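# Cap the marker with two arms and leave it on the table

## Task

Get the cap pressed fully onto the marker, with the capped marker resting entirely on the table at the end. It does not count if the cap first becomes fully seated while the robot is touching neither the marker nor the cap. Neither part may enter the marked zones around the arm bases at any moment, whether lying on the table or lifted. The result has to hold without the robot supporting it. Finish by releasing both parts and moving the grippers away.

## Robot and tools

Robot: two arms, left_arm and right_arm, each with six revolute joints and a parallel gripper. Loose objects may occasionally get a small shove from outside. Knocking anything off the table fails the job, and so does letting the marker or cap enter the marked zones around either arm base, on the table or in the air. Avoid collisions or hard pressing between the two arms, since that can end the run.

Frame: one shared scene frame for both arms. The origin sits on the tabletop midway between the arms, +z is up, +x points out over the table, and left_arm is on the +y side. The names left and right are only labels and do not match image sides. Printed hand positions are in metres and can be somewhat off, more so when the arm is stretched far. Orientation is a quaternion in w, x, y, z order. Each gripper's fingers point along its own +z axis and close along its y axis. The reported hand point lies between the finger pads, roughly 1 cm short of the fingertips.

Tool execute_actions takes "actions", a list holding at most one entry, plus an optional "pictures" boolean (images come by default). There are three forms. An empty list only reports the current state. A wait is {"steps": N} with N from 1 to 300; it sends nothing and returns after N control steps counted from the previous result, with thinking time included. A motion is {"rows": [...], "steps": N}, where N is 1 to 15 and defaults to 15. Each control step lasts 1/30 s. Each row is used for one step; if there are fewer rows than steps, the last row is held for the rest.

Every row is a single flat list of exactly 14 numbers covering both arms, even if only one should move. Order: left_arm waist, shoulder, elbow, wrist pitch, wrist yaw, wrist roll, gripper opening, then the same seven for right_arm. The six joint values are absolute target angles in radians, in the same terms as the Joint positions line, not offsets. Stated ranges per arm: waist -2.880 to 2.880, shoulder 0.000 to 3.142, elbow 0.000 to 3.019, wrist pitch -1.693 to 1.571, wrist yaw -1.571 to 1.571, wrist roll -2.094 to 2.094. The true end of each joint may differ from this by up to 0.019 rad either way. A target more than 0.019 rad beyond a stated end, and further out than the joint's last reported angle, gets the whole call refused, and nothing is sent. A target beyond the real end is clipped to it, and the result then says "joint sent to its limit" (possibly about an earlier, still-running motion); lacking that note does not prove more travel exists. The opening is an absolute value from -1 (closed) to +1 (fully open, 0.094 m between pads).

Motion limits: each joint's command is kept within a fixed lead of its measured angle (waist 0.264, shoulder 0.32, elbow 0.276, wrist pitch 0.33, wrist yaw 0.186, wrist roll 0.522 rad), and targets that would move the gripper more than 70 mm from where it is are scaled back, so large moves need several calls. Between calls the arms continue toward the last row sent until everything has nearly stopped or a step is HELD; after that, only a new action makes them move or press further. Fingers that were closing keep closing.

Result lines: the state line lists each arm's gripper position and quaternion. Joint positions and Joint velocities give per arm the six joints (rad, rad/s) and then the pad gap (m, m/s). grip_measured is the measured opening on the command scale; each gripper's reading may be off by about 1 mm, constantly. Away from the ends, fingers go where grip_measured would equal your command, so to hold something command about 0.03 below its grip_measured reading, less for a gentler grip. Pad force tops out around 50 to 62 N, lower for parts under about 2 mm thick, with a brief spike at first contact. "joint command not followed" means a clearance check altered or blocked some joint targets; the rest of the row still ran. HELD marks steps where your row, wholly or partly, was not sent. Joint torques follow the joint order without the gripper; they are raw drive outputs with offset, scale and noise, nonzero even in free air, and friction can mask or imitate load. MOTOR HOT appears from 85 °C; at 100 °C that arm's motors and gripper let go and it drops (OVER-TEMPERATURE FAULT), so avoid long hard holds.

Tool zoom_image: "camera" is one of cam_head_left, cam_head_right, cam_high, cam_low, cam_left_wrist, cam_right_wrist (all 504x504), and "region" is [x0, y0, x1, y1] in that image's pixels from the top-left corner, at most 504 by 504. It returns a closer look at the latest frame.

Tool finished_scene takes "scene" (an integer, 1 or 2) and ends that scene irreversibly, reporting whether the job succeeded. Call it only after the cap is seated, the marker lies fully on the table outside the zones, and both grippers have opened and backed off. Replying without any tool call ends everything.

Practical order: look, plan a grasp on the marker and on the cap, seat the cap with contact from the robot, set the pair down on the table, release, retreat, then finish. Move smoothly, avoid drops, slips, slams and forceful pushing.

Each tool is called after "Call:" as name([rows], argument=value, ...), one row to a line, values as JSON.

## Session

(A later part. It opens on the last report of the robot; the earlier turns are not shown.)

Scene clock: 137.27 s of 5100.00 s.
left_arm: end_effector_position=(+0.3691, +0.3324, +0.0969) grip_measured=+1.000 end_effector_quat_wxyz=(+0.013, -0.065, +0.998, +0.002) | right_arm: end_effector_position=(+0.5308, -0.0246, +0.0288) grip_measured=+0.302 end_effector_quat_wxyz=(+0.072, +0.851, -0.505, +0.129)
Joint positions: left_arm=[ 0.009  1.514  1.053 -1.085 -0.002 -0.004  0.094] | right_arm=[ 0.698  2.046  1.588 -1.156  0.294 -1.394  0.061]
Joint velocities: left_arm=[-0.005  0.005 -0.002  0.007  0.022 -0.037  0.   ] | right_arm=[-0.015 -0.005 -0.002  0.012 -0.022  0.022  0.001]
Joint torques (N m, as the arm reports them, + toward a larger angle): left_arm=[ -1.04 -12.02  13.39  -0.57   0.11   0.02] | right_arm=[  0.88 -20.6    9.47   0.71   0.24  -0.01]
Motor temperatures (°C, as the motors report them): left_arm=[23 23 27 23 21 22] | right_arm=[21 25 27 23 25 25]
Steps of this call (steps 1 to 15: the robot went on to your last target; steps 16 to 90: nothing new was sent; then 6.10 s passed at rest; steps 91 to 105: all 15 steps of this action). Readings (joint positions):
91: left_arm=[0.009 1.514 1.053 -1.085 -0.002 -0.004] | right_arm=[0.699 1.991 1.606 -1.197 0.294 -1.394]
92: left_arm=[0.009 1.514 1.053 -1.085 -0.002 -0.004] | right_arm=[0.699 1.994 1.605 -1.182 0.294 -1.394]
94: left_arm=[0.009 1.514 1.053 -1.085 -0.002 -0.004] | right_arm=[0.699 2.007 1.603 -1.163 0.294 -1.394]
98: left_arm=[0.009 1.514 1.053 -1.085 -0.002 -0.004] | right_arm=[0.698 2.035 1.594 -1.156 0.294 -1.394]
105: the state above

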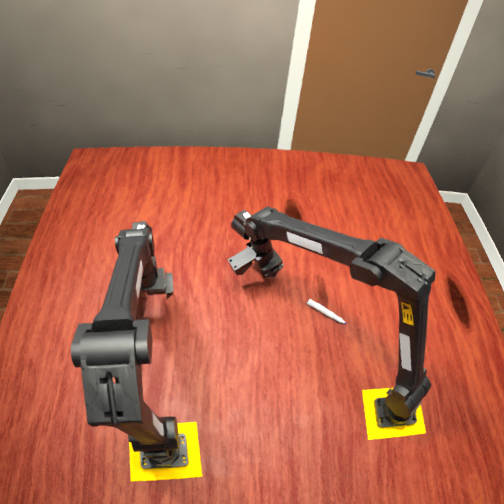

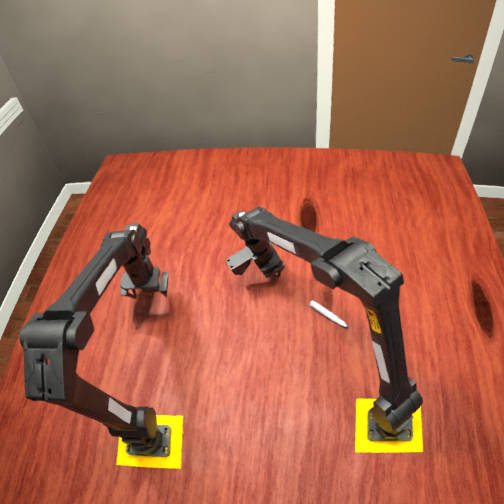

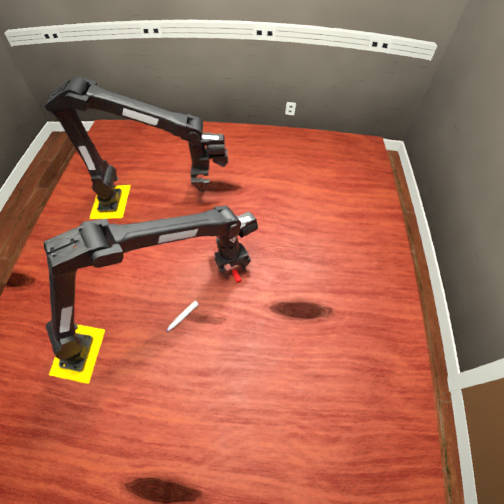

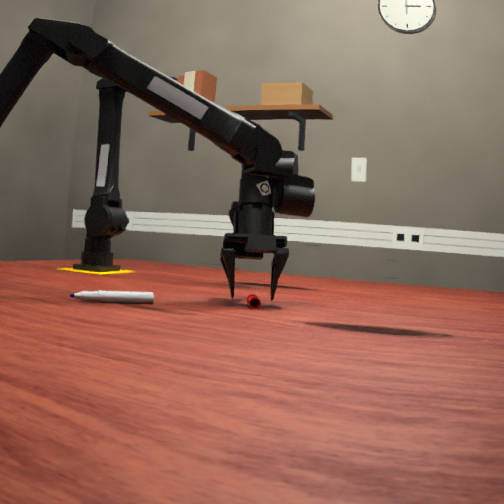

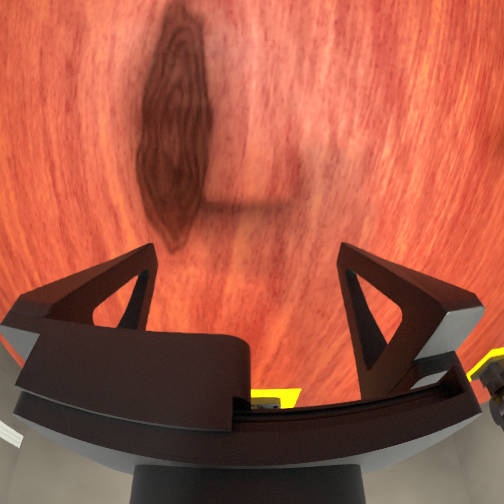

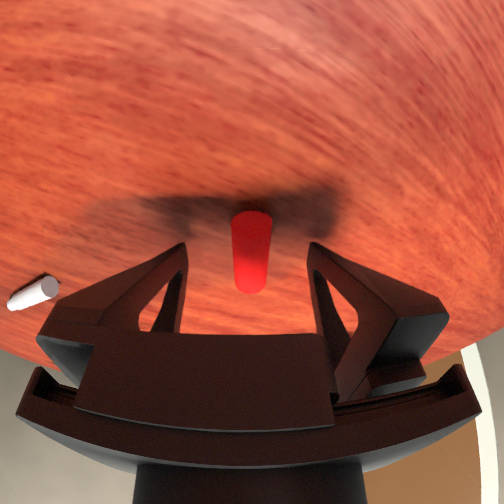

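Call:
execute_actions([
  {"rows":[[0,1.5,1.1,-1.1,0,0,1,0.664,2.083,1.59,-1.122,0.296,-1.43,0.3]],"steps":15},
])

Call:
zoom_image(camera="cam_low", region=[200,240,310,330])

Scene clock: 151.10 s of 5100.00 s.
left_arm: end_effector_position=(+0.3691, +0.3324, +0.0969) grip_measured=+1.000 end_effector_quat_wxyz=(+0.013, -0.065, +0.998, +0.002) | right_arm: end_effector_position=(+0.5449, -0.0399, +0.0241) grip_measured=+0.302 end_effector_quat_wxyz=(+0.071, +0.847, -0.510, +0.129)
Joint positions: left_arm=[ 0.009  1.514  1.053 -1.085 -0.002 -0.004  0.094] | right_arm=[ 0.663  2.054  1.588 -1.137  0.294 -1.418  0.061]
Joint velocities: left_arm=[-0.005  0.015 -0.012  0.002 -0.051 -0.066  0.   ] | right_arm=[-0.005 -0.005 -0.007 -0.017  0.007  0.066  0.001]
Joint torques (N m, as the arm reports them, + toward a larger angle): left_arm=[ -1.05 -12.05  13.39  -0.57   0.11   0.02] | right_arm=[  1.65 -20.58   9.38   0.57   0.18   0.  ]
Motor temperatures (°C, as the motors report them): left_arm=[23 23 28 23 21 22] | right_arm=[21 25 26 23 25 25]
Steps of this call (steps 1 to 15: the robot went on to your last target; steps 16 to 90: nothing new was sent; then 10.33 s passed at rest; steps 91 to 105: all 15 steps of this action). Readings (joint positions):
91: left_arm=[0.009 1.514 1.053 -1.085 -0.002 -0.004] | right_arm=[0.696 2.046 1.588 -1.153 0.294 -1.398]
92: left_arm=[0.009 1.514 1.053 -1.085 -0.002 -0.004] | right_arm=[0.695 2.047 1.588 -1.147 0.294 -1.402]
94: left_arm=[0.009 1.514 1.053 -1.085 -0.002 -0.004] | right_arm=[0.686 2.049 1.588 -1.140 0.294 -1.408]
98: left_arm=[0.009 1.514 1.053 -1.085 -0.002 -0.004] | right_arm=[0.668 2.053 1.588 -1.137 0.294 -1.414]
105: the state above

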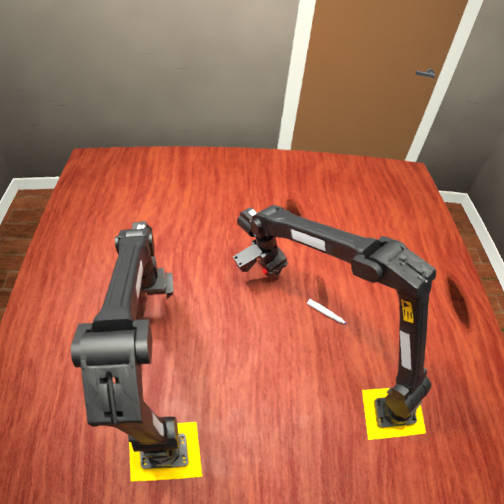

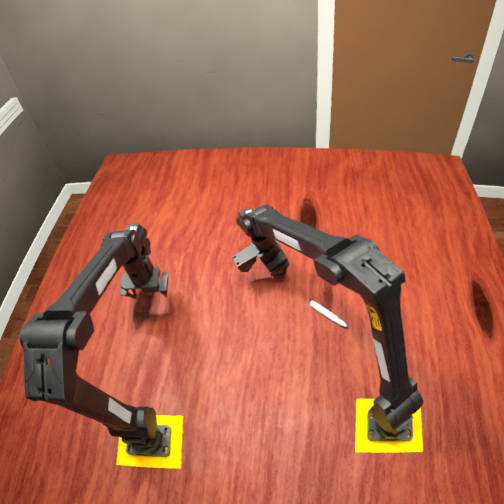

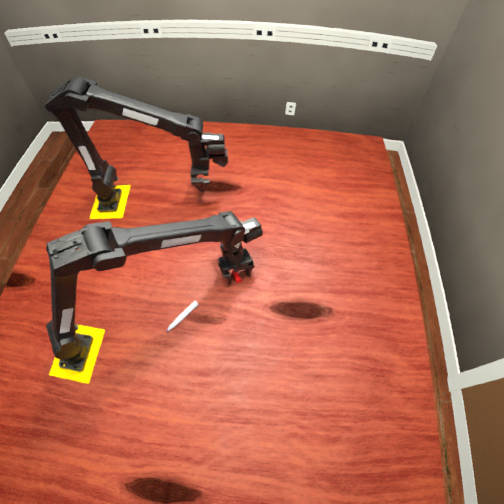

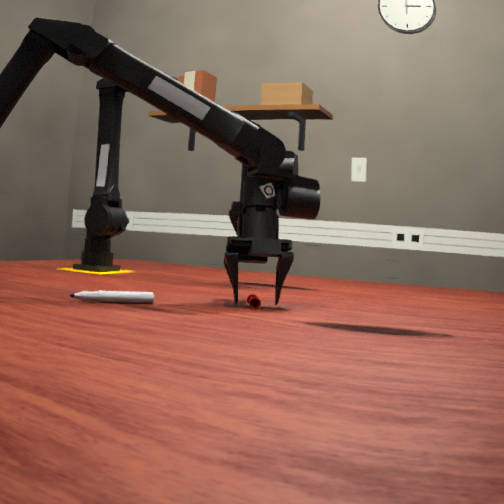

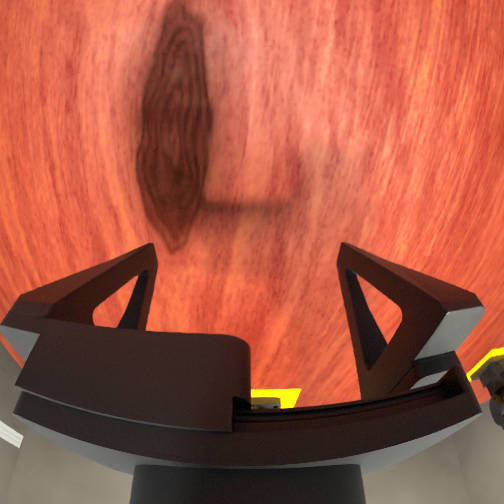

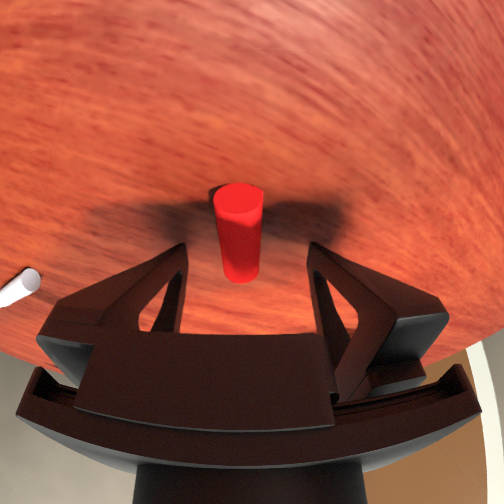

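Region (200, 240, 310, 330) of cam_low's 504x504 image, scaled by 4.582, with more detail than that image has; it fills the top 412 rows of this view, and the rest is white.

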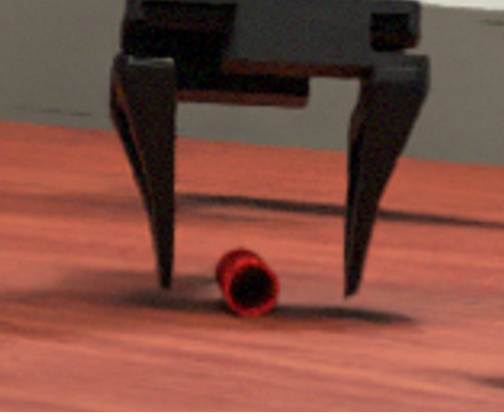

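Call:
execute_actions([
  {"rows":[[0,1.5,1.1,-1.1,0,0,1,0.664,2.083,1.574,-1.122,0.296,-1.43,-0.2]],"steps":15},
])

Call:
zoom_image(camera="cam_low", region=[200,240,310,330])

Scene clock: 161.60 s of 5100.00 s.
left_arm: end_effector_position=(+0.3691, +0.3324, +0.0969) grip_measured=+1.000 end_effector_quat_wxyz=(+0.013, -0.065, +0.998, +0.002) | right_arm: end_effector_position=(+0.5413, -0.0425, +0.0198) grip_measured=-0.198 end_effector_quat_wxyz=(+0.076, +0.848, -0.509, +0.127)
Joint positions: left_arm=[ 0.009  1.514  1.053 -1.085 -0.002 -0.004  0.094] | right_arm=[ 0.663  2.055  1.577 -1.136  0.294 -1.419  0.038]
Joint velocities: left_arm=[ 0.005  0.005  0.007 -0.007  0.066 -0.037  0.   ] | right_arm=[-0.005 -0.005 -0.017 -0.017  0.037 -0.022 -0.   ]
Joint torques (N m, as the arm reports them, + toward a larger angle): left_arm=[ -1.05 -12.02  13.4   -0.57   0.11   0.03] | right_arm=[  1.11 -19.5    8.88   0.62   0.24  -0.04]
Motor temperatures (°C, as the motors report them): left_arm=[23 23 28 23 21 22] | right_arm=[21 25 26 23 25 25]
Steps of this call (steps 1 to 15: the robot went on to your last target; steps 16 to 90: nothing new was sent; then 7.00 s passed at rest; steps 91 to 105: all 15 steps of this action). Readings (joint positions):
91: left_arm=[0.009 1.514 1.053 -1.085 -0.002 -0.004] | right_arm=[0.663 2.054 1.587 -1.137 0.294 -1.419]
92: left_arm=[0.009 1.514 1.053 -1.085 -0.002 -0.004] | right_arm=[0.663 2.054 1.585 -1.136 0.294 -1.419]
94: left_arm=[0.009 1.514 1.053 -1.085 -0.002 -0.004] | right_arm=[0.663 2.055 1.580 -1.136 0.294 -1.419]
98: left_arm=[0.009 1.514 1.053 -1.085 -0.002 -0.004] | right_arm=[0.663 2.055 1.577 -1.136 0.294 -1.419]
105: the state above

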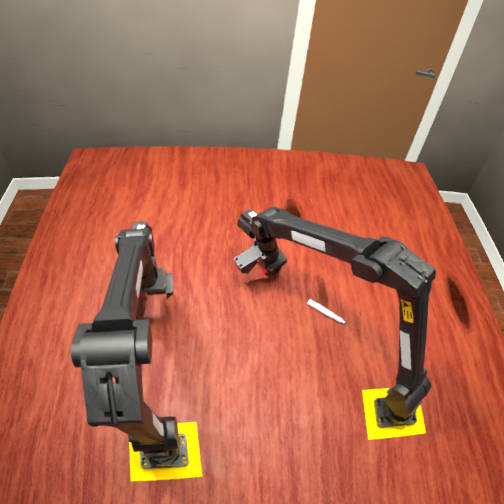

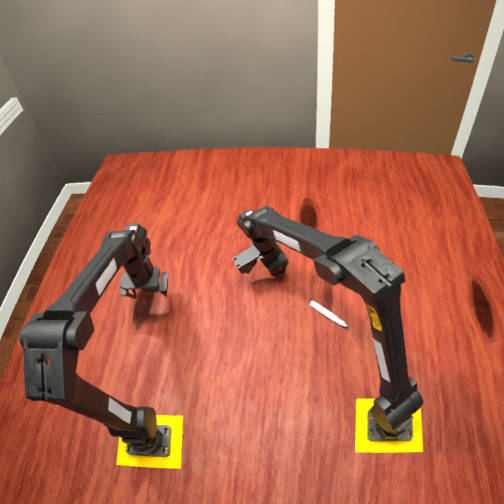

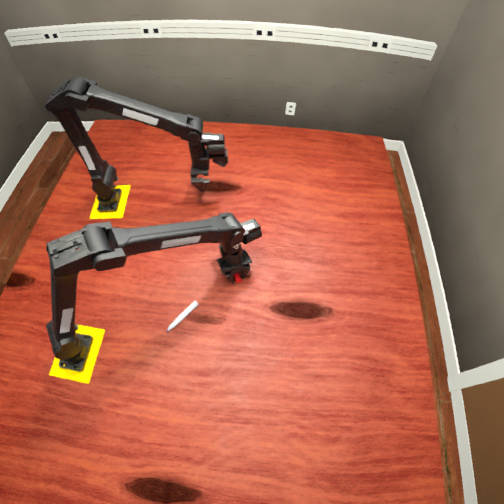

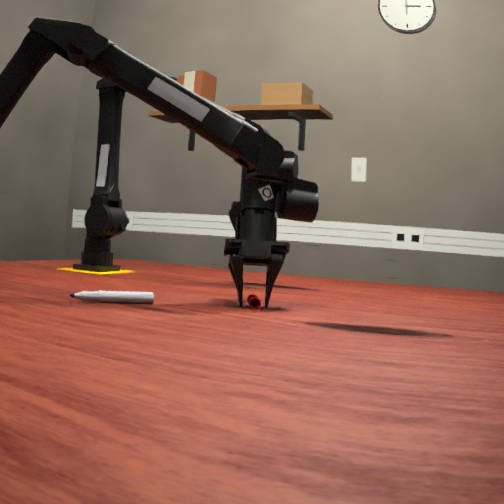

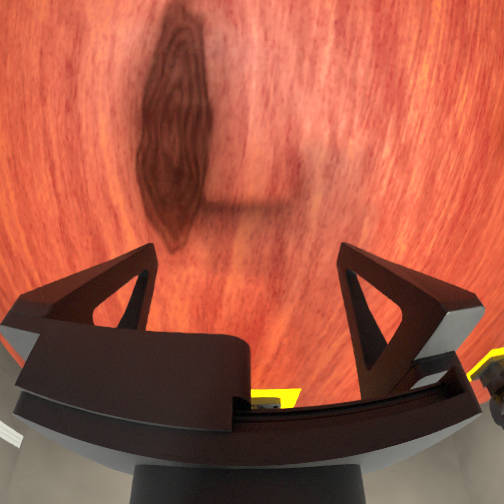

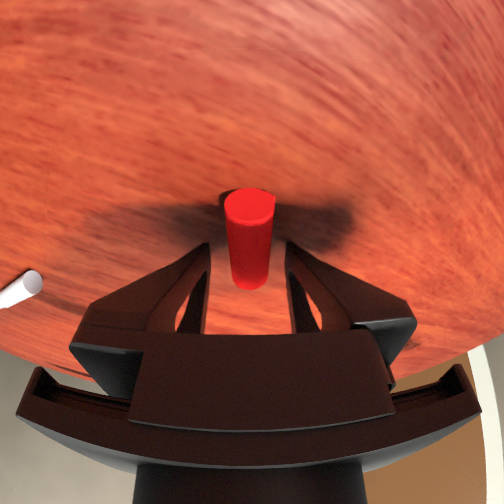

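Region (200, 240, 310, 330) of cam_low's 504x504 image, scaled by 4.582, with more detail than that image has; it fills the top 412 rows of this view, and the rest is white.

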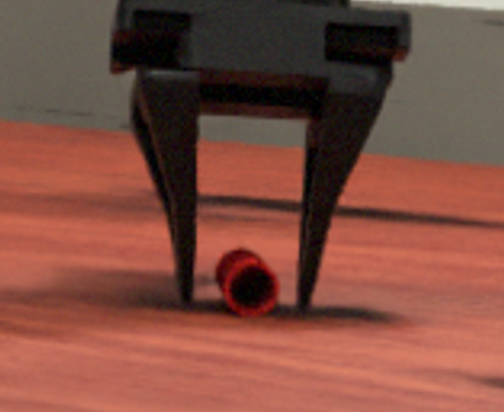

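Call:
execute_actions([
  {"rows":[[0,1.5,1.1,-1.1,0,0,1,0.664,2.083,1.574,-1.122,0.296,-1.43,-0.64]],"steps":15},
])

Scene clock: 166.03 s of 5100.00 s.
left_arm: end_effector_position=(+0.3691, +0.3324, +0.0969) grip_measured=+1.000 end_effector_quat_wxyz=(+0.013, -0.065, +0.998, +0.002) | right_arm: end_effector_position=(+0.5413, -0.0425, +0.0198) grip_measured=-0.624 end_effector_quat_wxyz=(+0.076, +0.848, -0.509, +0.127)
Joint positions: left_arm=[ 0.009  1.514  1.053 -1.085 -0.002 -0.004  0.094] | right_arm=[ 0.663  2.055  1.577 -1.136  0.294 -1.419  0.018]
Joint velocities: left_arm=[ 0.005  0.005 -0.012 -0.007  0.051  0.007  0.   ] | right_arm=[-0.024 -0.015 -0.002  0.012 -0.037 -0.022 -0.001]
Joint torques (N m, as the arm reports them, + toward a larger angle): left_arm=[ -1.07 -12.03  13.39  -0.56   0.11   0.03] | right_arm=[  1.74 -19.97   8.8    0.52   0.26   0.01]
Motor temperatures (°C, as the motors report them): left_arm=[23 23 28 23 21 22] | right_arm=[21 25 26 23 25 25]
Steps of this call (steps 1 to 15: the robot went on to your last target; steps 16 to 90: nothing new was sent; then 0.93 s passed at rest; steps 91 to 105: all 15 steps of this action). Readings (joint positions):
91: left_arm=[0.009 1.514 1.053 -1.085 -0.002 -0.004] | right_arm=[0.663 2.055 1.577 -1.136 0.294 -1.419]
92: left_arm=[0.009 1.514 1.053 -1.085 -0.002 -0.004] | right_arm=[0.663 2.055 1.577 -1.136 0.294 -1.419]
94: left_arm=[0.009 1.514 1.053 -1.085 -0.002 -0.004] | right_arm=[0.663 2.055 1.577 -1.136 0.294 -1.419]
98: left_arm=[0.009 1.514 1.053 -1.085 -0.002 -0.004] | right_arm=[0.663 2.055 1.577 -1.136 0.294 -1.419]
105: the state above

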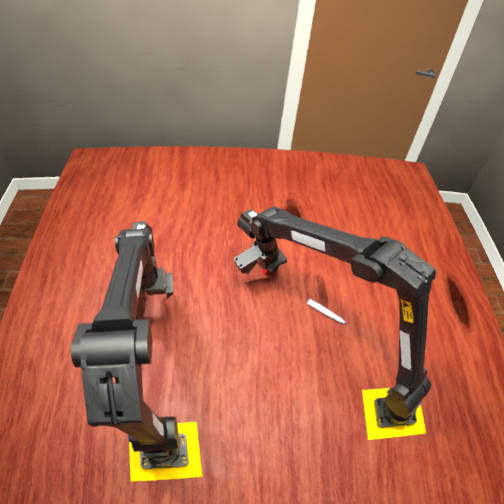

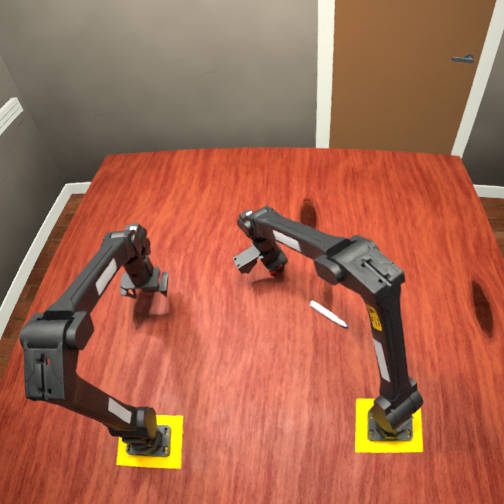

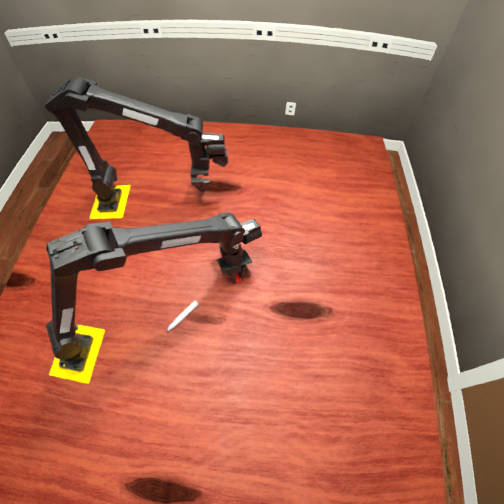

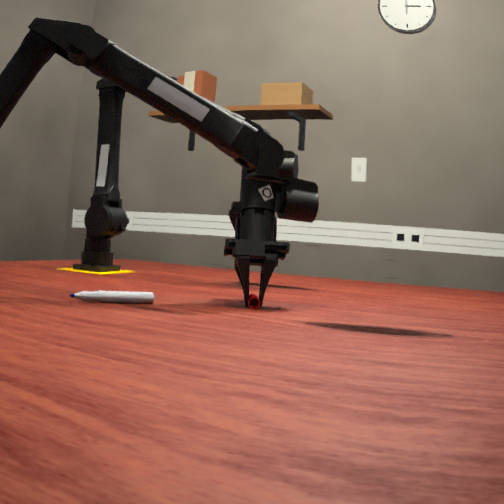

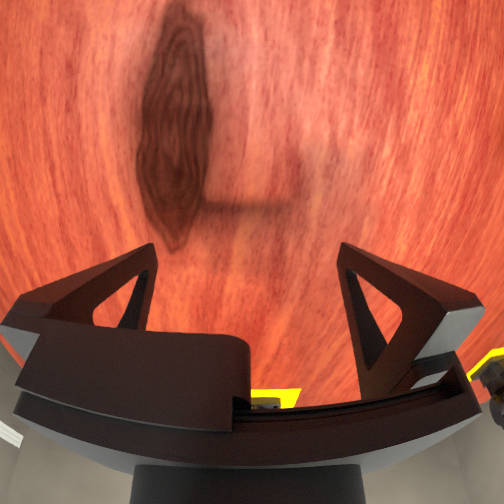

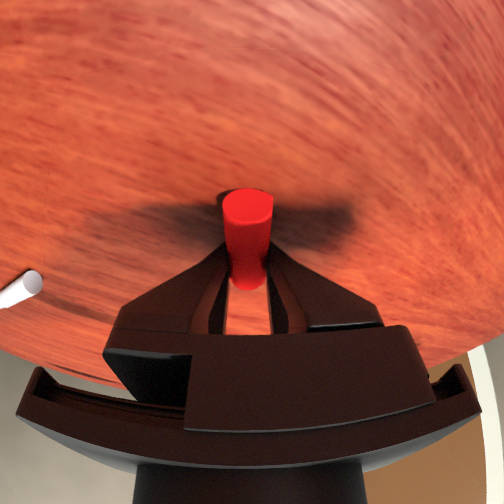

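Call:
execute_actions([
  {"rows":[[0,1.6,1.3,-1.146,0.2,0.6,1,0.664,2.083,1.574,-1.122,0.296,-1.43,-0.66],[0,1.6,1.3,-1.146,0.2,0.6,1,0.664,2.083,1.574,-1.122,0.296,-1.43,-0.66],[0,1.6,1.3,-1.146,0.2,0.6,1,0.664,2.0,1.59,-1.17,0.296,-1.43,-0.66],[0,1.6,1.3,-1.146,0.2,0.6,1,0.664,1.92,1.6,-1.22,0.296,-1.43,-0.66]],"steps":15},
], pictures=false)

Call:
execute_actions([
  {"rows":[[-0.3,1.8,1.5,-1.146,0.4,1.2,1,0.2,1.92,1.6,-1.22,0,0,-0.66]],"steps":15},
], pictures=false)

Call:
execute_actions([
  {"rows":[[-0.55,1.93,1.62,-1.146,0.499,1.51,1,-0.25,1.92,1.6,-1.22,-0.296,1.57,-0.66]],"steps":15},
], pictures=false)

Call:
execute_actions([
  {"rows":[[-0.747,2.025,1.67,-1.16,0.499,1.51,1,-0.25,1.92,1.6,-1.22,-0.296,1.57,-0.66]],"steps":15},
], pictures=false)

Call:
execute_actions([
  {"steps":20},
])

Scene clock: 190.87 s of 5100.00 s.
left_arm: end_effector_position=(+0.4453, +0.3077, +0.1401) grip_measured=+1.000 end_effector_quat_wxyz=(+0.083, +0.222, +0.969, -0.075) | right_arm: end_effector_position=(+0.5365, -0.0461, +0.1062) grip_measured=-0.632 end_effector_quat_wxyz=(+0.037, +0.845, -0.514, +0.143)
Joint positions: left_arm=[ 0.009  1.605  1.27  -1.131  0.198  0.565  0.094] | right_arm=[ 0.663  1.902  1.577 -1.205  0.294 -1.419  0.017]
Joint velocities: left_arm=[ 0.015  0.005 -0.007  0.022 -0.037  0.154  0.   ] | right_arm=[-0.005 -0.054  0.007 -0.007 -0.11   0.007 -0.   ]
Joint torques (N m, as the arm reports them, + toward a larger angle): left_arm=[ -1.12 -13.6   12.35  -0.39   0.33   0.08] | right_arm=[  0.39 -19.32  12.22  -0.43   0.24  -0.02]
Motor temperatures (°C, as the motors report them): left_arm=[23 23 28 23 21 22] | right_arm=[21 25 26 23 25 25]
Steps of this call (steps 1 to 15: the robot went on to your last target; steps 16 to 90: nothing new was sent; then 21.33 s passed at rest; steps 91 to 105: all 15 steps of this action). Readings (joint positions):
91: left_arm=[0.011 1.520 1.067 -1.097 0.066 0.058] | right_arm=[0.663 2.055 1.577 -1.136 0.294 -1.419]
92: left_arm=[0.011 1.536 1.096 -1.114 0.128 0.137] | right_arm=[0.663 2.055 1.577 -1.136 0.294 -1.419]
94: left_arm=[0.009 1.578 1.178 -1.127 0.185 0.290] | right_arm=[0.663 2.048 1.577 -1.152 0.294 -1.419]
98: left_arm=[0.009 1.609 1.269 -1.127 0.198 0.468] | right_arm=[0.663 1.992 1.577 -1.199 0.294 -1.419]
105: the state above

Scene clock: 191.37 s of 5100.00 s.
left_arm: end_effector_position=(+0.4788, +0.0927, +0.1091) grip_measured=+1.000 end_effector_quat_wxyz=(+0.115, +0.619, +0.760, -0.165) | right_arm: end_effector_position=(+0.6137, -0.2636, +0.0987) grip_measured=-0.632 end_effector_quat_wxyz=(+0.019, -0.317, +0.948, -0.006)
Joint positions: left_arm=[-0.339  1.82   1.446 -1.133  0.401  1.131  0.094] | right_arm=[ 0.18   1.902  1.577 -1.205  0.005 -0.493  0.017]
Joint velocities: left_arm=[-0.083 -0.005  0.002 -0.027 -0.022  0.388  0.   ] | right_arm=[-0.825 -0.015 -0.007  0.012 -0.037  2.806  0.   ]
Joint torques (N m, as the arm reports them, + toward a larger angle): left_arm=[  3.79 -18.23  14.42  -0.48   0.36   0.09] | right_arm=[  5.95 -19.    12.33  -0.43  -0.13   0.08]
Motor temperatures (°C, as the motors report them): left_arm=[23 23 28 23 21 22] | right_arm=[21 25 26 23 25 25]
Steps of this call (steps 1 to 15: all 15 steps of this action). Readings (joint positions):
1: left_arm=[0.004 1.612 1.275 -1.132 0.233 0.601] | right_arm=[0.653 1.901 1.577 -1.205 0.244 -1.378]
2: left_arm=[-0.006 1.625 1.289 -1.133 0.271 0.643] | right_arm=[0.641 1.901 1.577 -1.205 0.187 -1.328]
4: left_arm=[-0.049 1.664 1.326 -1.133 0.323 0.729] | right_arm=[0.592 1.902 1.577 -1.205 0.093 -1.232]
8: left_arm=[-0.176 1.750 1.391 -1.133 0.381 0.907] | right_arm=[0.452 1.902 1.577 -1.205 0.027 -1.049]
15: the state above

Scene clock: 191.87 s of 5100.00 s.
left_arm: end_effector_position=(+0.4477, -0.0617, +0.0965) grip_measured=+1.000 end_effector_quat_wxyz=(+0.148, +0.806, +0.538, -0.200) | right_arm: end_effector_position=(+0.6021, -0.5012, +0.1058) grip_measured=-0.632 end_effector_quat_wxyz=(-0.001, +0.462, +0.875, +0.146)
Joint positions: left_arm=[-0.586  1.941  1.571 -1.133  0.499  1.478  0.094] | right_arm=[-0.318  1.902  1.577 -1.205 -0.29   0.633  0.017]
Joint velocities: left_arm=[ 0.103 -0.005  0.002 -0.002  0.022  0.139  0.   ] | right_arm=[-0.005  0.005  0.007  0.007 -0.022  2.806 -0.001]
Joint torques (N m, as the arm reports them, + toward a larger angle): left_arm=[  2.69 -19.16  13.89  -0.46   0.48   0.07] | right_arm=[  6.   -18.41  12.47  -0.37  -0.33   0.09]
Motor temperatures (°C, as the motors report them): left_arm=[23 23 28 23 21 22] | right_arm=[21 25 26 23 25 25]
Steps of this call (steps 1 to 15: all 15 steps of this action). Readings (joint positions):
1: left_arm=[-0.348 1.824 1.451 -1.133 0.423 1.164] | right_arm=[0.144 1.902 1.577 -1.205 -0.044 -0.436]
2: left_arm=[-0.356 1.833 1.465 -1.133 0.444 1.199] | right_arm=[0.112 1.902 1.577 -1.205 -0.098 -0.388]
4: left_arm=[-0.391 1.859 1.499 -1.133 0.471 1.265] | right_arm=[0.035 1.902 1.577 -1.205 -0.193 -0.291]
8: left_arm=[-0.498 1.917 1.560 -1.133 0.495 1.390] | right_arm=[-0.134 1.902 1.577 -1.205 -0.275 -0.063]
15: the state above

Scene clock: 192.37 s of 5100.00 s.
left_arm: end_effector_position=(+0.3824, -0.1557, +0.0579) grip_measured=+1.000 end_effector_quat_wxyz=(+0.104, +0.855, +0.456, -0.224) | right_arm: end_effector_position=(+0.6122, -0.4567, +0.1061) grip_measured=-0.632 end_effector_quat_wxyz=(-0.070, +0.767, +0.624, +0.131)
Joint positions: left_arm=[-0.777  2.039  1.622 -1.146  0.498  1.5    0.094] | right_arm=[-0.241  1.902  1.577 -1.205 -0.296  1.513  0.017]
Joint velocities: left_arm=[ 0.073 -0.015  0.007 -0.007  0.037  0.007  0.   ] | right_arm=[-0.054 -0.005  0.017  0.002 -0.022  0.315 -0.001]
Joint torques (N m, as the arm reports them, + toward a larger angle): left_arm=[  2.05 -20.56  13.46  -0.61   0.5    0.1 ] | right_arm=[  0.34 -19.25  12.05  -0.51  -0.06   0.18]
Motor temperatures (°C, as the motors report them): left_arm=[23 23 28 23 21 22] | right_arm=[21 25 26 23 25 25]
Steps of this call (steps 1 to 15: all 15 steps of this action). Readings (joint positions):
1: left_arm=[-0.589 1.945 1.574 -1.135 0.498 1.481] | right_arm=[-0.316 1.902 1.577 -1.205 -0.290 0.733]
2: left_arm=[-0.594 1.952 1.583 -1.138 0.497 1.483] | right_arm=[-0.308 1.902 1.577 -1.205 -0.290 0.832]
4: left_arm=[-0.624 1.974 1.602 -1.138 0.497 1.487] | right_arm=[-0.286 1.902 1.577 -1.205 -0.292 1.031]
8: left_arm=[-0.717 2.020 1.621 -1.141 0.497 1.495] | right_arm=[-0.244 1.902 1.577 -1.205 -0.295 1.340]
15: the state above

Scene clock: 193.03 s of 5100.00 s.
left_arm: end_effector_position=(+0.3919, -0.1462, +0.0579) grip_measured=+1.000 end_effector_quat_wxyz=(+0.106, +0.850, +0.465, -0.222) | right_arm: end_effector_position=(+0.6119, -0.4584, +0.1061) grip_measured=-0.632 end_effector_quat_wxyz=(-0.072, +0.782, +0.605, +0.130)
Joint positions: left_arm=[-0.755  2.039  1.622 -1.146  0.498  1.501  0.094] | right_arm=[-0.244  1.902  1.577 -1.205 -0.296  1.558  0.017]
Joint velocities: left_arm=[-0.015 -0.005 -0.007  0.002  0.037 -0.095  0.   ] | right_arm=[-0.005 -0.005 -0.007 -0.002  0.037 -0.007  0.001]
Joint torques (N m, as the arm reports them, + toward a larger angle): left_arm=[  0.64 -20.69  13.52  -0.63   0.5    0.09] | right_arm=[ -0.2  -19.22  12.53  -0.31  -0.05   0.17]
Motor temperatures (°C, as the motors report them): left_arm=[23 23 28 23 21 22] | right_arm=[21 25 26 23 25 25]
Steps of this call (steps 1 to 20: the robot went on to your last target). Readings (joint positions):
1: left_arm=[-0.774 2.039 1.622 -1.146 0.498 1.500] | right_arm=[-0.242 1.902 1.577 -1.205 -0.296 1.523]
2: left_arm=[-0.770 2.039 1.622 -1.146 0.498 1.500] | right_arm=[-0.243 1.902 1.577 -1.205 -0.296 1.530]
4: left_arm=[-0.763 2.039 1.622 -1.146 0.498 1.500] | right_arm=[-0.244 1.902 1.577 -1.205 -0.296 1.540]
8: left_arm=[-0.755 2.039 1.622 -1.146 0.498 1.501] | right_arm=[-0.244 1.902 1.577 -1.205 -0.296 1.551]
20: the state above

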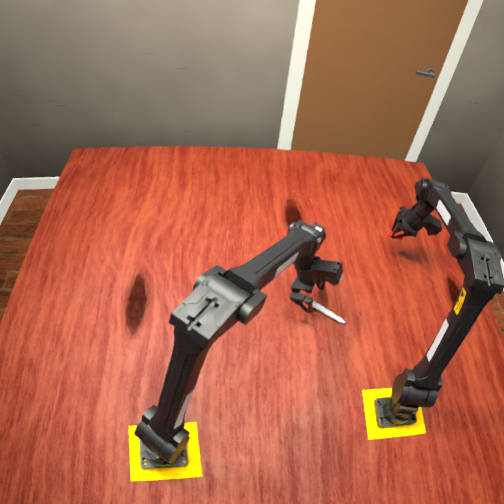

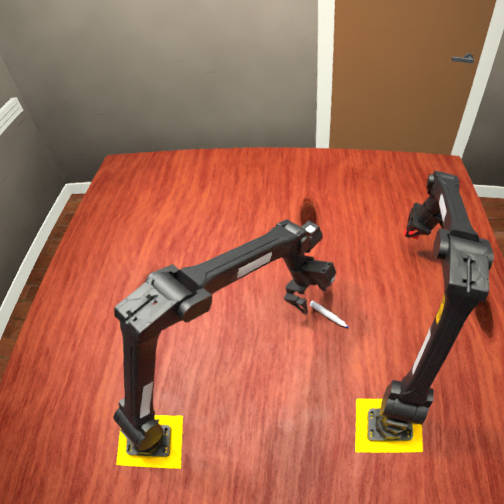

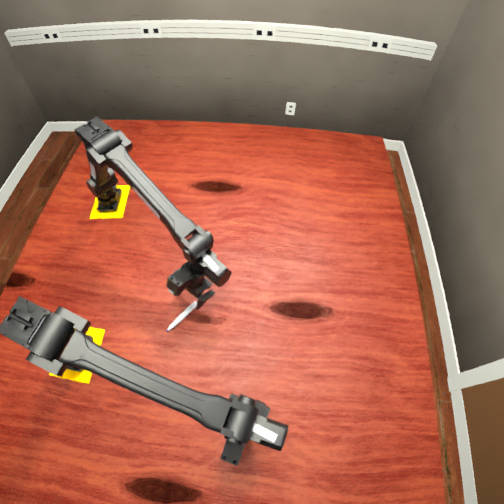

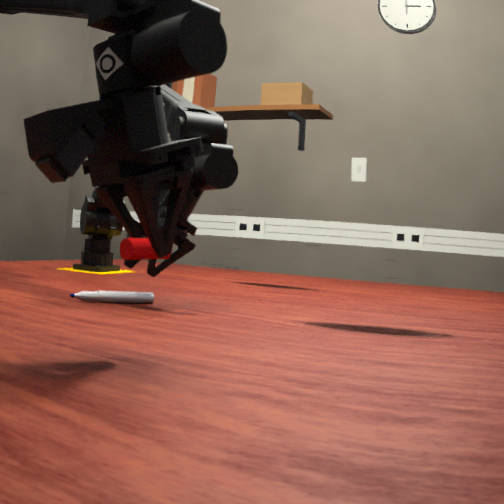

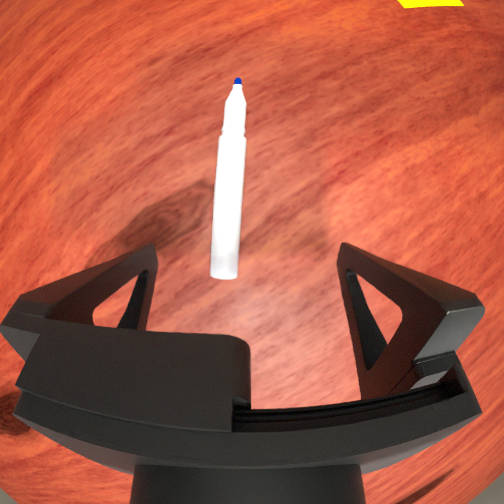

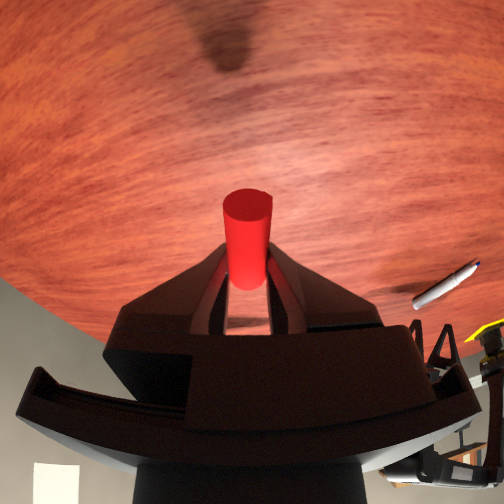

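Call:
execute_actions([
  {"rows":[[-0.775,2.11,1.70,-1.10,0.499,1.55,0.4,-0.25,1.92,1.6,-1.22,-0.296,1.57,-0.66]],"steps":15},
])

Call:
zoom_image(camera="cam_low", region=[60,230,200,330])

Scene clock: 202.37 s of 5100.00 s.
left_arm: end_effector_position=(+0.4010, -0.1573, +0.0221) grip_measured=+0.403 end_effector_quat_wxyz=(+0.104, +0.860, +0.447, -0.223) | right_arm: end_effector_position=(+0.6119, -0.4584, +0.1061) grip_measured=-0.632 end_effector_quat_wxyz=(-0.072, +0.782, +0.605, +0.130)
Joint positions: left_arm=[-0.761  2.123  1.66  -1.114  0.498  1.54   0.066] | right_arm=[-0.244  1.902  1.577 -1.205 -0.296  1.559  0.017]
Joint velocities: left_arm=[ 0.005 -0.015  0.002  0.007 -0.051  0.022  0.001] | right_arm=[-0.005 -0.005 -0.017  0.012 -0.051 -0.022  0.001]
Joint torques (N m, as the arm reports them, + toward a larger angle): left_arm=[ -1.55 -21.37  12.56   0.54   0.5    0.08] | right_arm=[  0.38 -19.56  12.26  -0.51  -0.07   0.18]
Motor temperatures (°C, as the motors report them): left_arm=[23 24 28 23 21 22] | right_arm=[21 25 27 23 25 25]
Steps of this call (steps 1 to 15: the robot went on to your last target; steps 16 to 90: nothing new was sent; then 5.83 s passed at rest; steps 91 to 105: all 15 steps of this action). Readings (joint positions):
91: left_arm=[-0.755 2.044 1.626 -1.143 0.498 1.507] | right_arm=[-0.244 1.902 1.577 -1.205 -0.296 1.559]
92: left_arm=[-0.756 2.054 1.637 -1.135 0.498 1.515] | right_arm=[-0.244 1.902 1.577 -1.205 -0.296 1.559]
94: left_arm=[-0.757 2.078 1.656 -1.120 0.498 1.524] | right_arm=[-0.244 1.902 1.577 -1.205 -0.296 1.559]
98: left_arm=[-0.760 2.112 1.660 -1.114 0.498 1.534] | right_arm=[-0.244 1.902 1.577 -1.205 -0.296 1.559]
105: the state above

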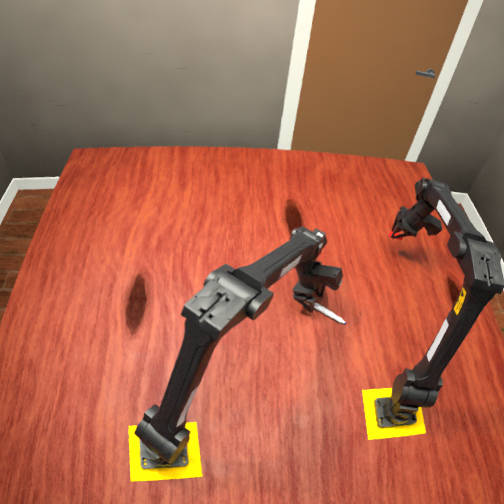

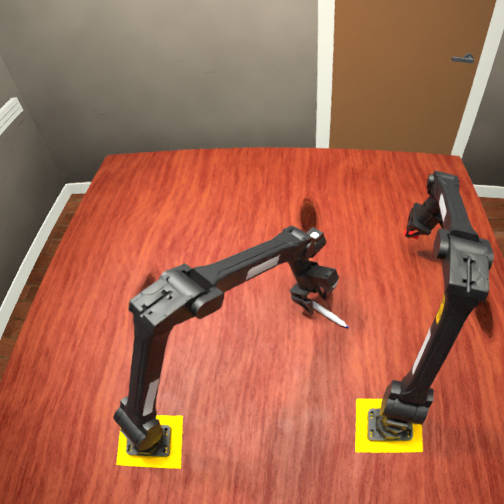

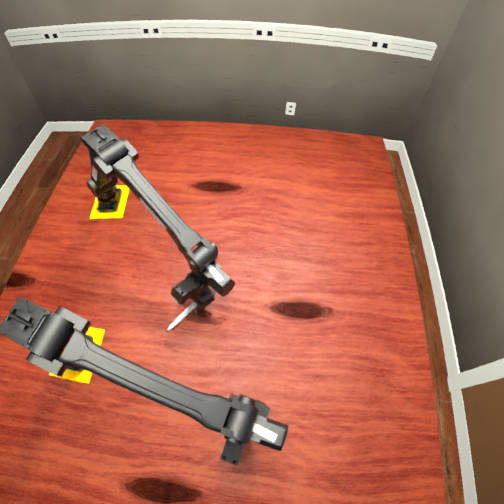

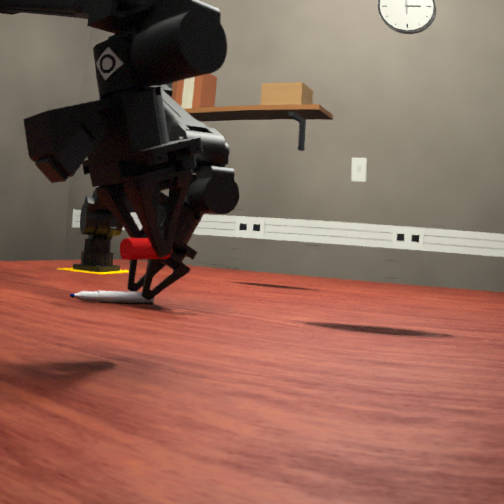

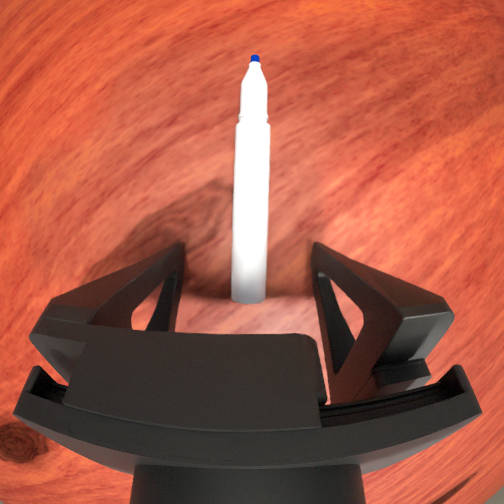

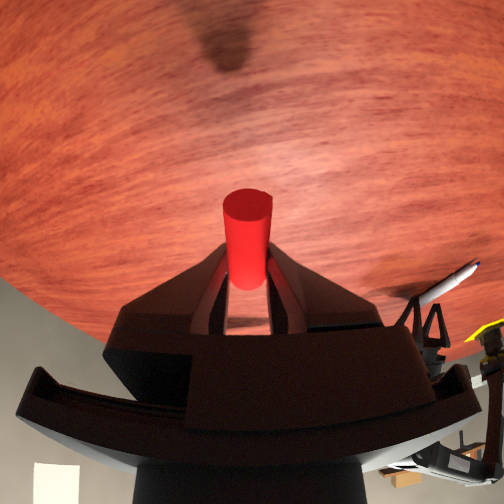

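Region (60, 230, 200, 330) of cam_low's 504x504 image, scaled by 3.600, with more detail than that image has; it fills the top 360 rows of this view, and the rest is white.

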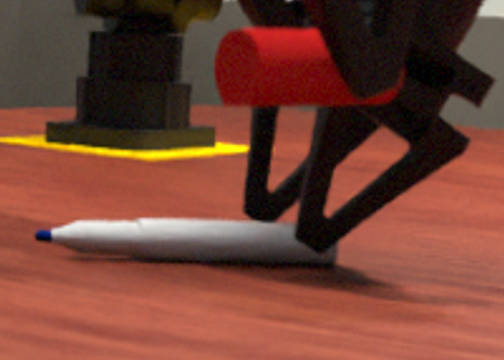

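Call:
execute_actions([
  {"rows":[[-0.775,2.14,1.70,-1.095,0.499,1.58,-0.2,-0.25,1.92,1.6,-1.22,-0.296,1.57,-0.66]],"steps":15},
])

Call:
zoom_image(camera="cam_low", region=[60,230,200,330])

Scene clock: 209.17 s of 5100.00 s.
left_arm: end_effector_position=(+0.4001, -0.1566, +0.0130) grip_measured=-0.197 end_effector_quat_wxyz=(+0.102, +0.866, +0.435, -0.225) | right_arm: end_effector_position=(+0.6119, -0.4584, +0.1061) grip_measured=-0.632 end_effector_quat_wxyz=(-0.072, +0.782, +0.605, +0.130)
Joint positions: left_arm=[-0.761  2.138  1.66  -1.111  0.498  1.57   0.038] | right_arm=[-0.244  1.902  1.577 -1.205 -0.296  1.559  0.017]
Joint velocities: left_arm=[ 0.005  0.005 -0.012 -0.007  0.081 -0.007  0.   ] | right_arm=[-0.005  0.005 -0.012  0.007  0.007 -0.051  0.   ]
Joint torques (N m, as the arm reports them, + toward a larger angle): left_arm=[ -1.45 -19.98  12.43   0.63   0.5    0.11] | right_arm=[  0.56 -18.95  12.3   -0.56  -0.03   0.17]
Motor temperatures (°C, as the motors report them): left_arm=[23 24 28 23 21 22] | right_arm=[21 25 27 23 25 25]
Steps of this call (steps 1 to 15: the robot went on to your last target; steps 16 to 90: nothing new was sent; then 3.30 s passed at rest; steps 91 to 105: all 15 steps of this action). Readings (joint positions):
91: left_arm=[-0.761 2.123 1.660 -1.114 0.498 1.546] | right_arm=[-0.244 1.902 1.577 -1.205 -0.296 1.559]
92: left_arm=[-0.761 2.124 1.660 -1.113 0.498 1.551] | right_arm=[-0.244 1.902 1.577 -1.205 -0.296 1.559]
94: left_arm=[-0.761 2.128 1.660 -1.112 0.498 1.558] | right_arm=[-0.244 1.902 1.577 -1.205 -0.296 1.559]
98: left_arm=[-0.761 2.135 1.660 -1.111 0.498 1.565] | right_arm=[-0.244 1.902 1.577 -1.205 -0.296 1.559]
105: the state above

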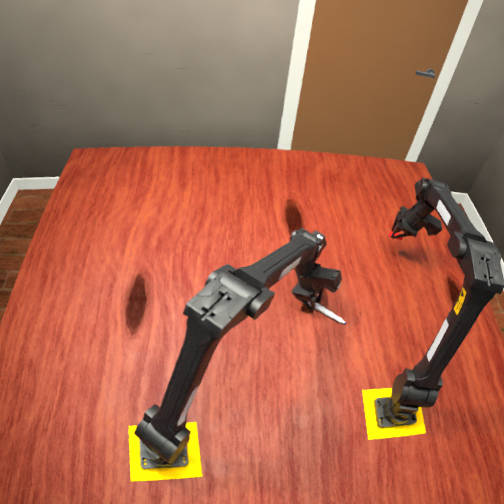

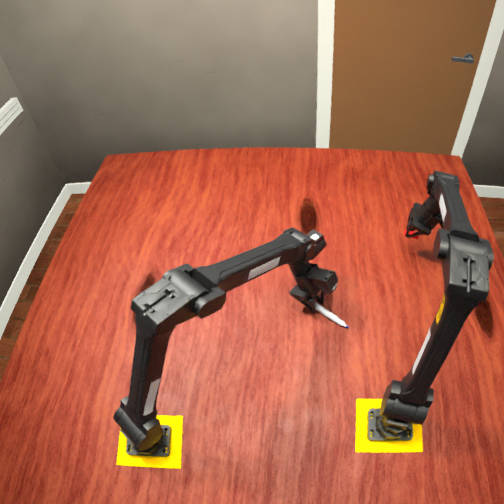

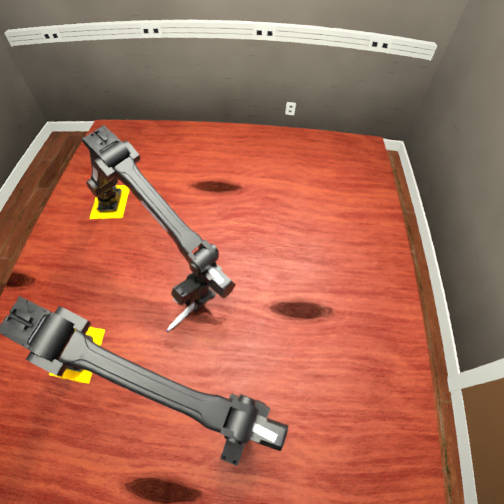

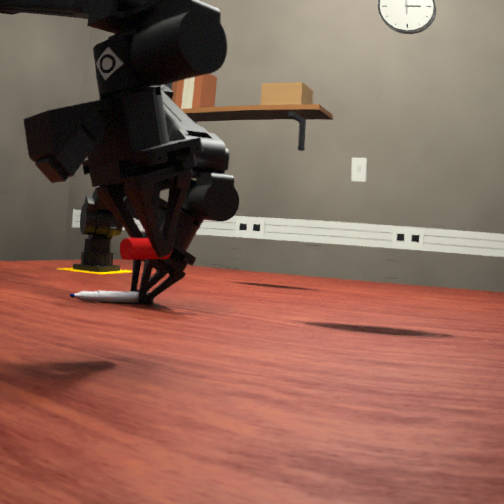

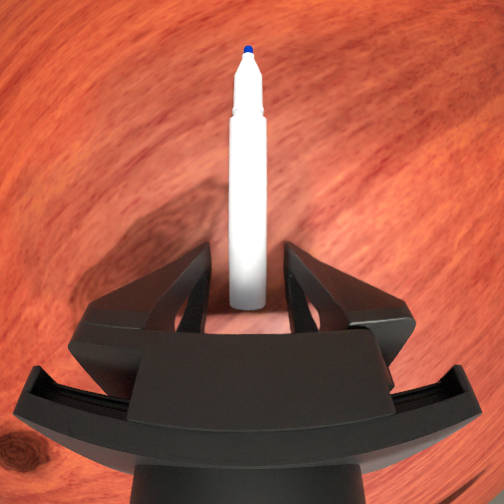

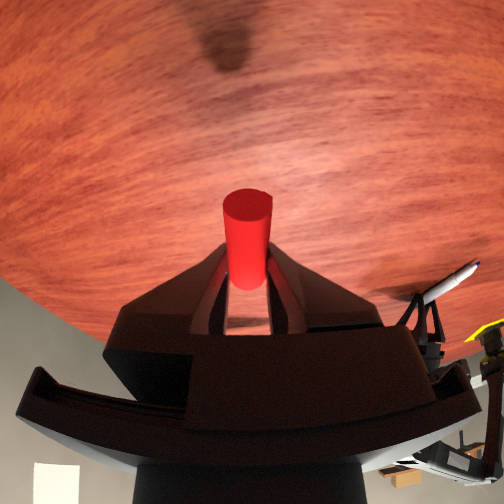

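Region (60, 230, 200, 330) of cam_low's 504x504 image, scaled by 3.600, with more detail than that image has; it fills the top 360 rows of this view, and the rest is white.

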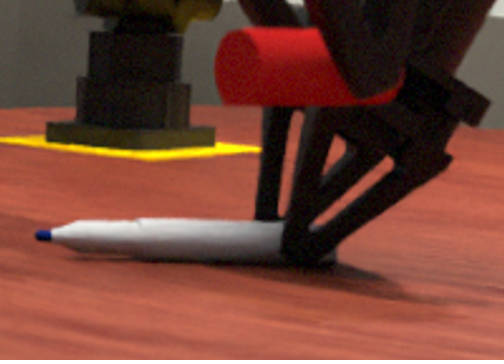

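Call:
execute_actions([
  {"rows":[[-0.775,2.14,1.70,-1.095,0.499,1.58,-0.67,-0.25,1.86,1.45,-1.15,-0.296,1.46,-0.66]],"steps":15},
], pictures=false)

Scene clock: 226.30 s of 5100.00 s.
left_arm: end_effector_position=(+0.4001, -0.1566, +0.0130) grip_measured=-0.637 end_effector_quat_wxyz=(+0.102, +0.866, +0.435, -0.225) | right_arm: end_effector_position=(+0.5730, -0.4476, +0.0759) grip_measured=-0.632 end_effector_quat_wxyz=(-0.092, +0.759, +0.634, +0.115)
Joint positions: left_arm=[-0.761  2.138  1.66  -1.111  0.498  1.571  0.017] | right_arm=[-0.244  1.869  1.441 -1.165 -0.296  1.474  0.017]
Joint velocities: left_arm=[ 0.005  0.005  0.002  0.002  0.066  0.022 -0.   ] | right_arm=[-0.015 -0.015  0.002  0.007  0.007 -0.037 -0.001]
Joint torques (N m, as the arm reports them, + toward a larger angle): left_arm=[ -1.55 -20.08  12.46   0.62   0.5    0.09] | right_arm=[  0.29 -19.98  10.25   0.6   -0.09  -0.02]
Motor temperatures (°C, as the motors report them): left_arm=[23 24 28 23 21 22] | right_arm=[21 26 28 23 25 25]
Steps of this call (steps 1 to 15: the robot went on to your last target; steps 16 to 90: nothing new was sent; then 13.63 s passed at rest; steps 91 to 105: all 15 steps of this action). Readings (joint positions):
91: left_arm=[-0.761 2.138 1.660 -1.111 0.498 1.571] | right_arm=[-0.244 1.897 1.558 -1.190 -0.296 1.544]
92: left_arm=[-0.761 2.138 1.660 -1.111 0.498 1.571] | right_arm=[-0.244 1.883 1.525 -1.171 -0.296 1.529]
94: left_arm=[-0.761 2.138 1.660 -1.111 0.498 1.571] | right_arm=[-0.244 1.869 1.470 -1.168 -0.296 1.508]
98: left_arm=[-0.761 2.138 1.660 -1.111 0.498 1.571] | right_arm=[-0.244 1.869 1.441 -1.168 -0.296 1.487]
105: the state above


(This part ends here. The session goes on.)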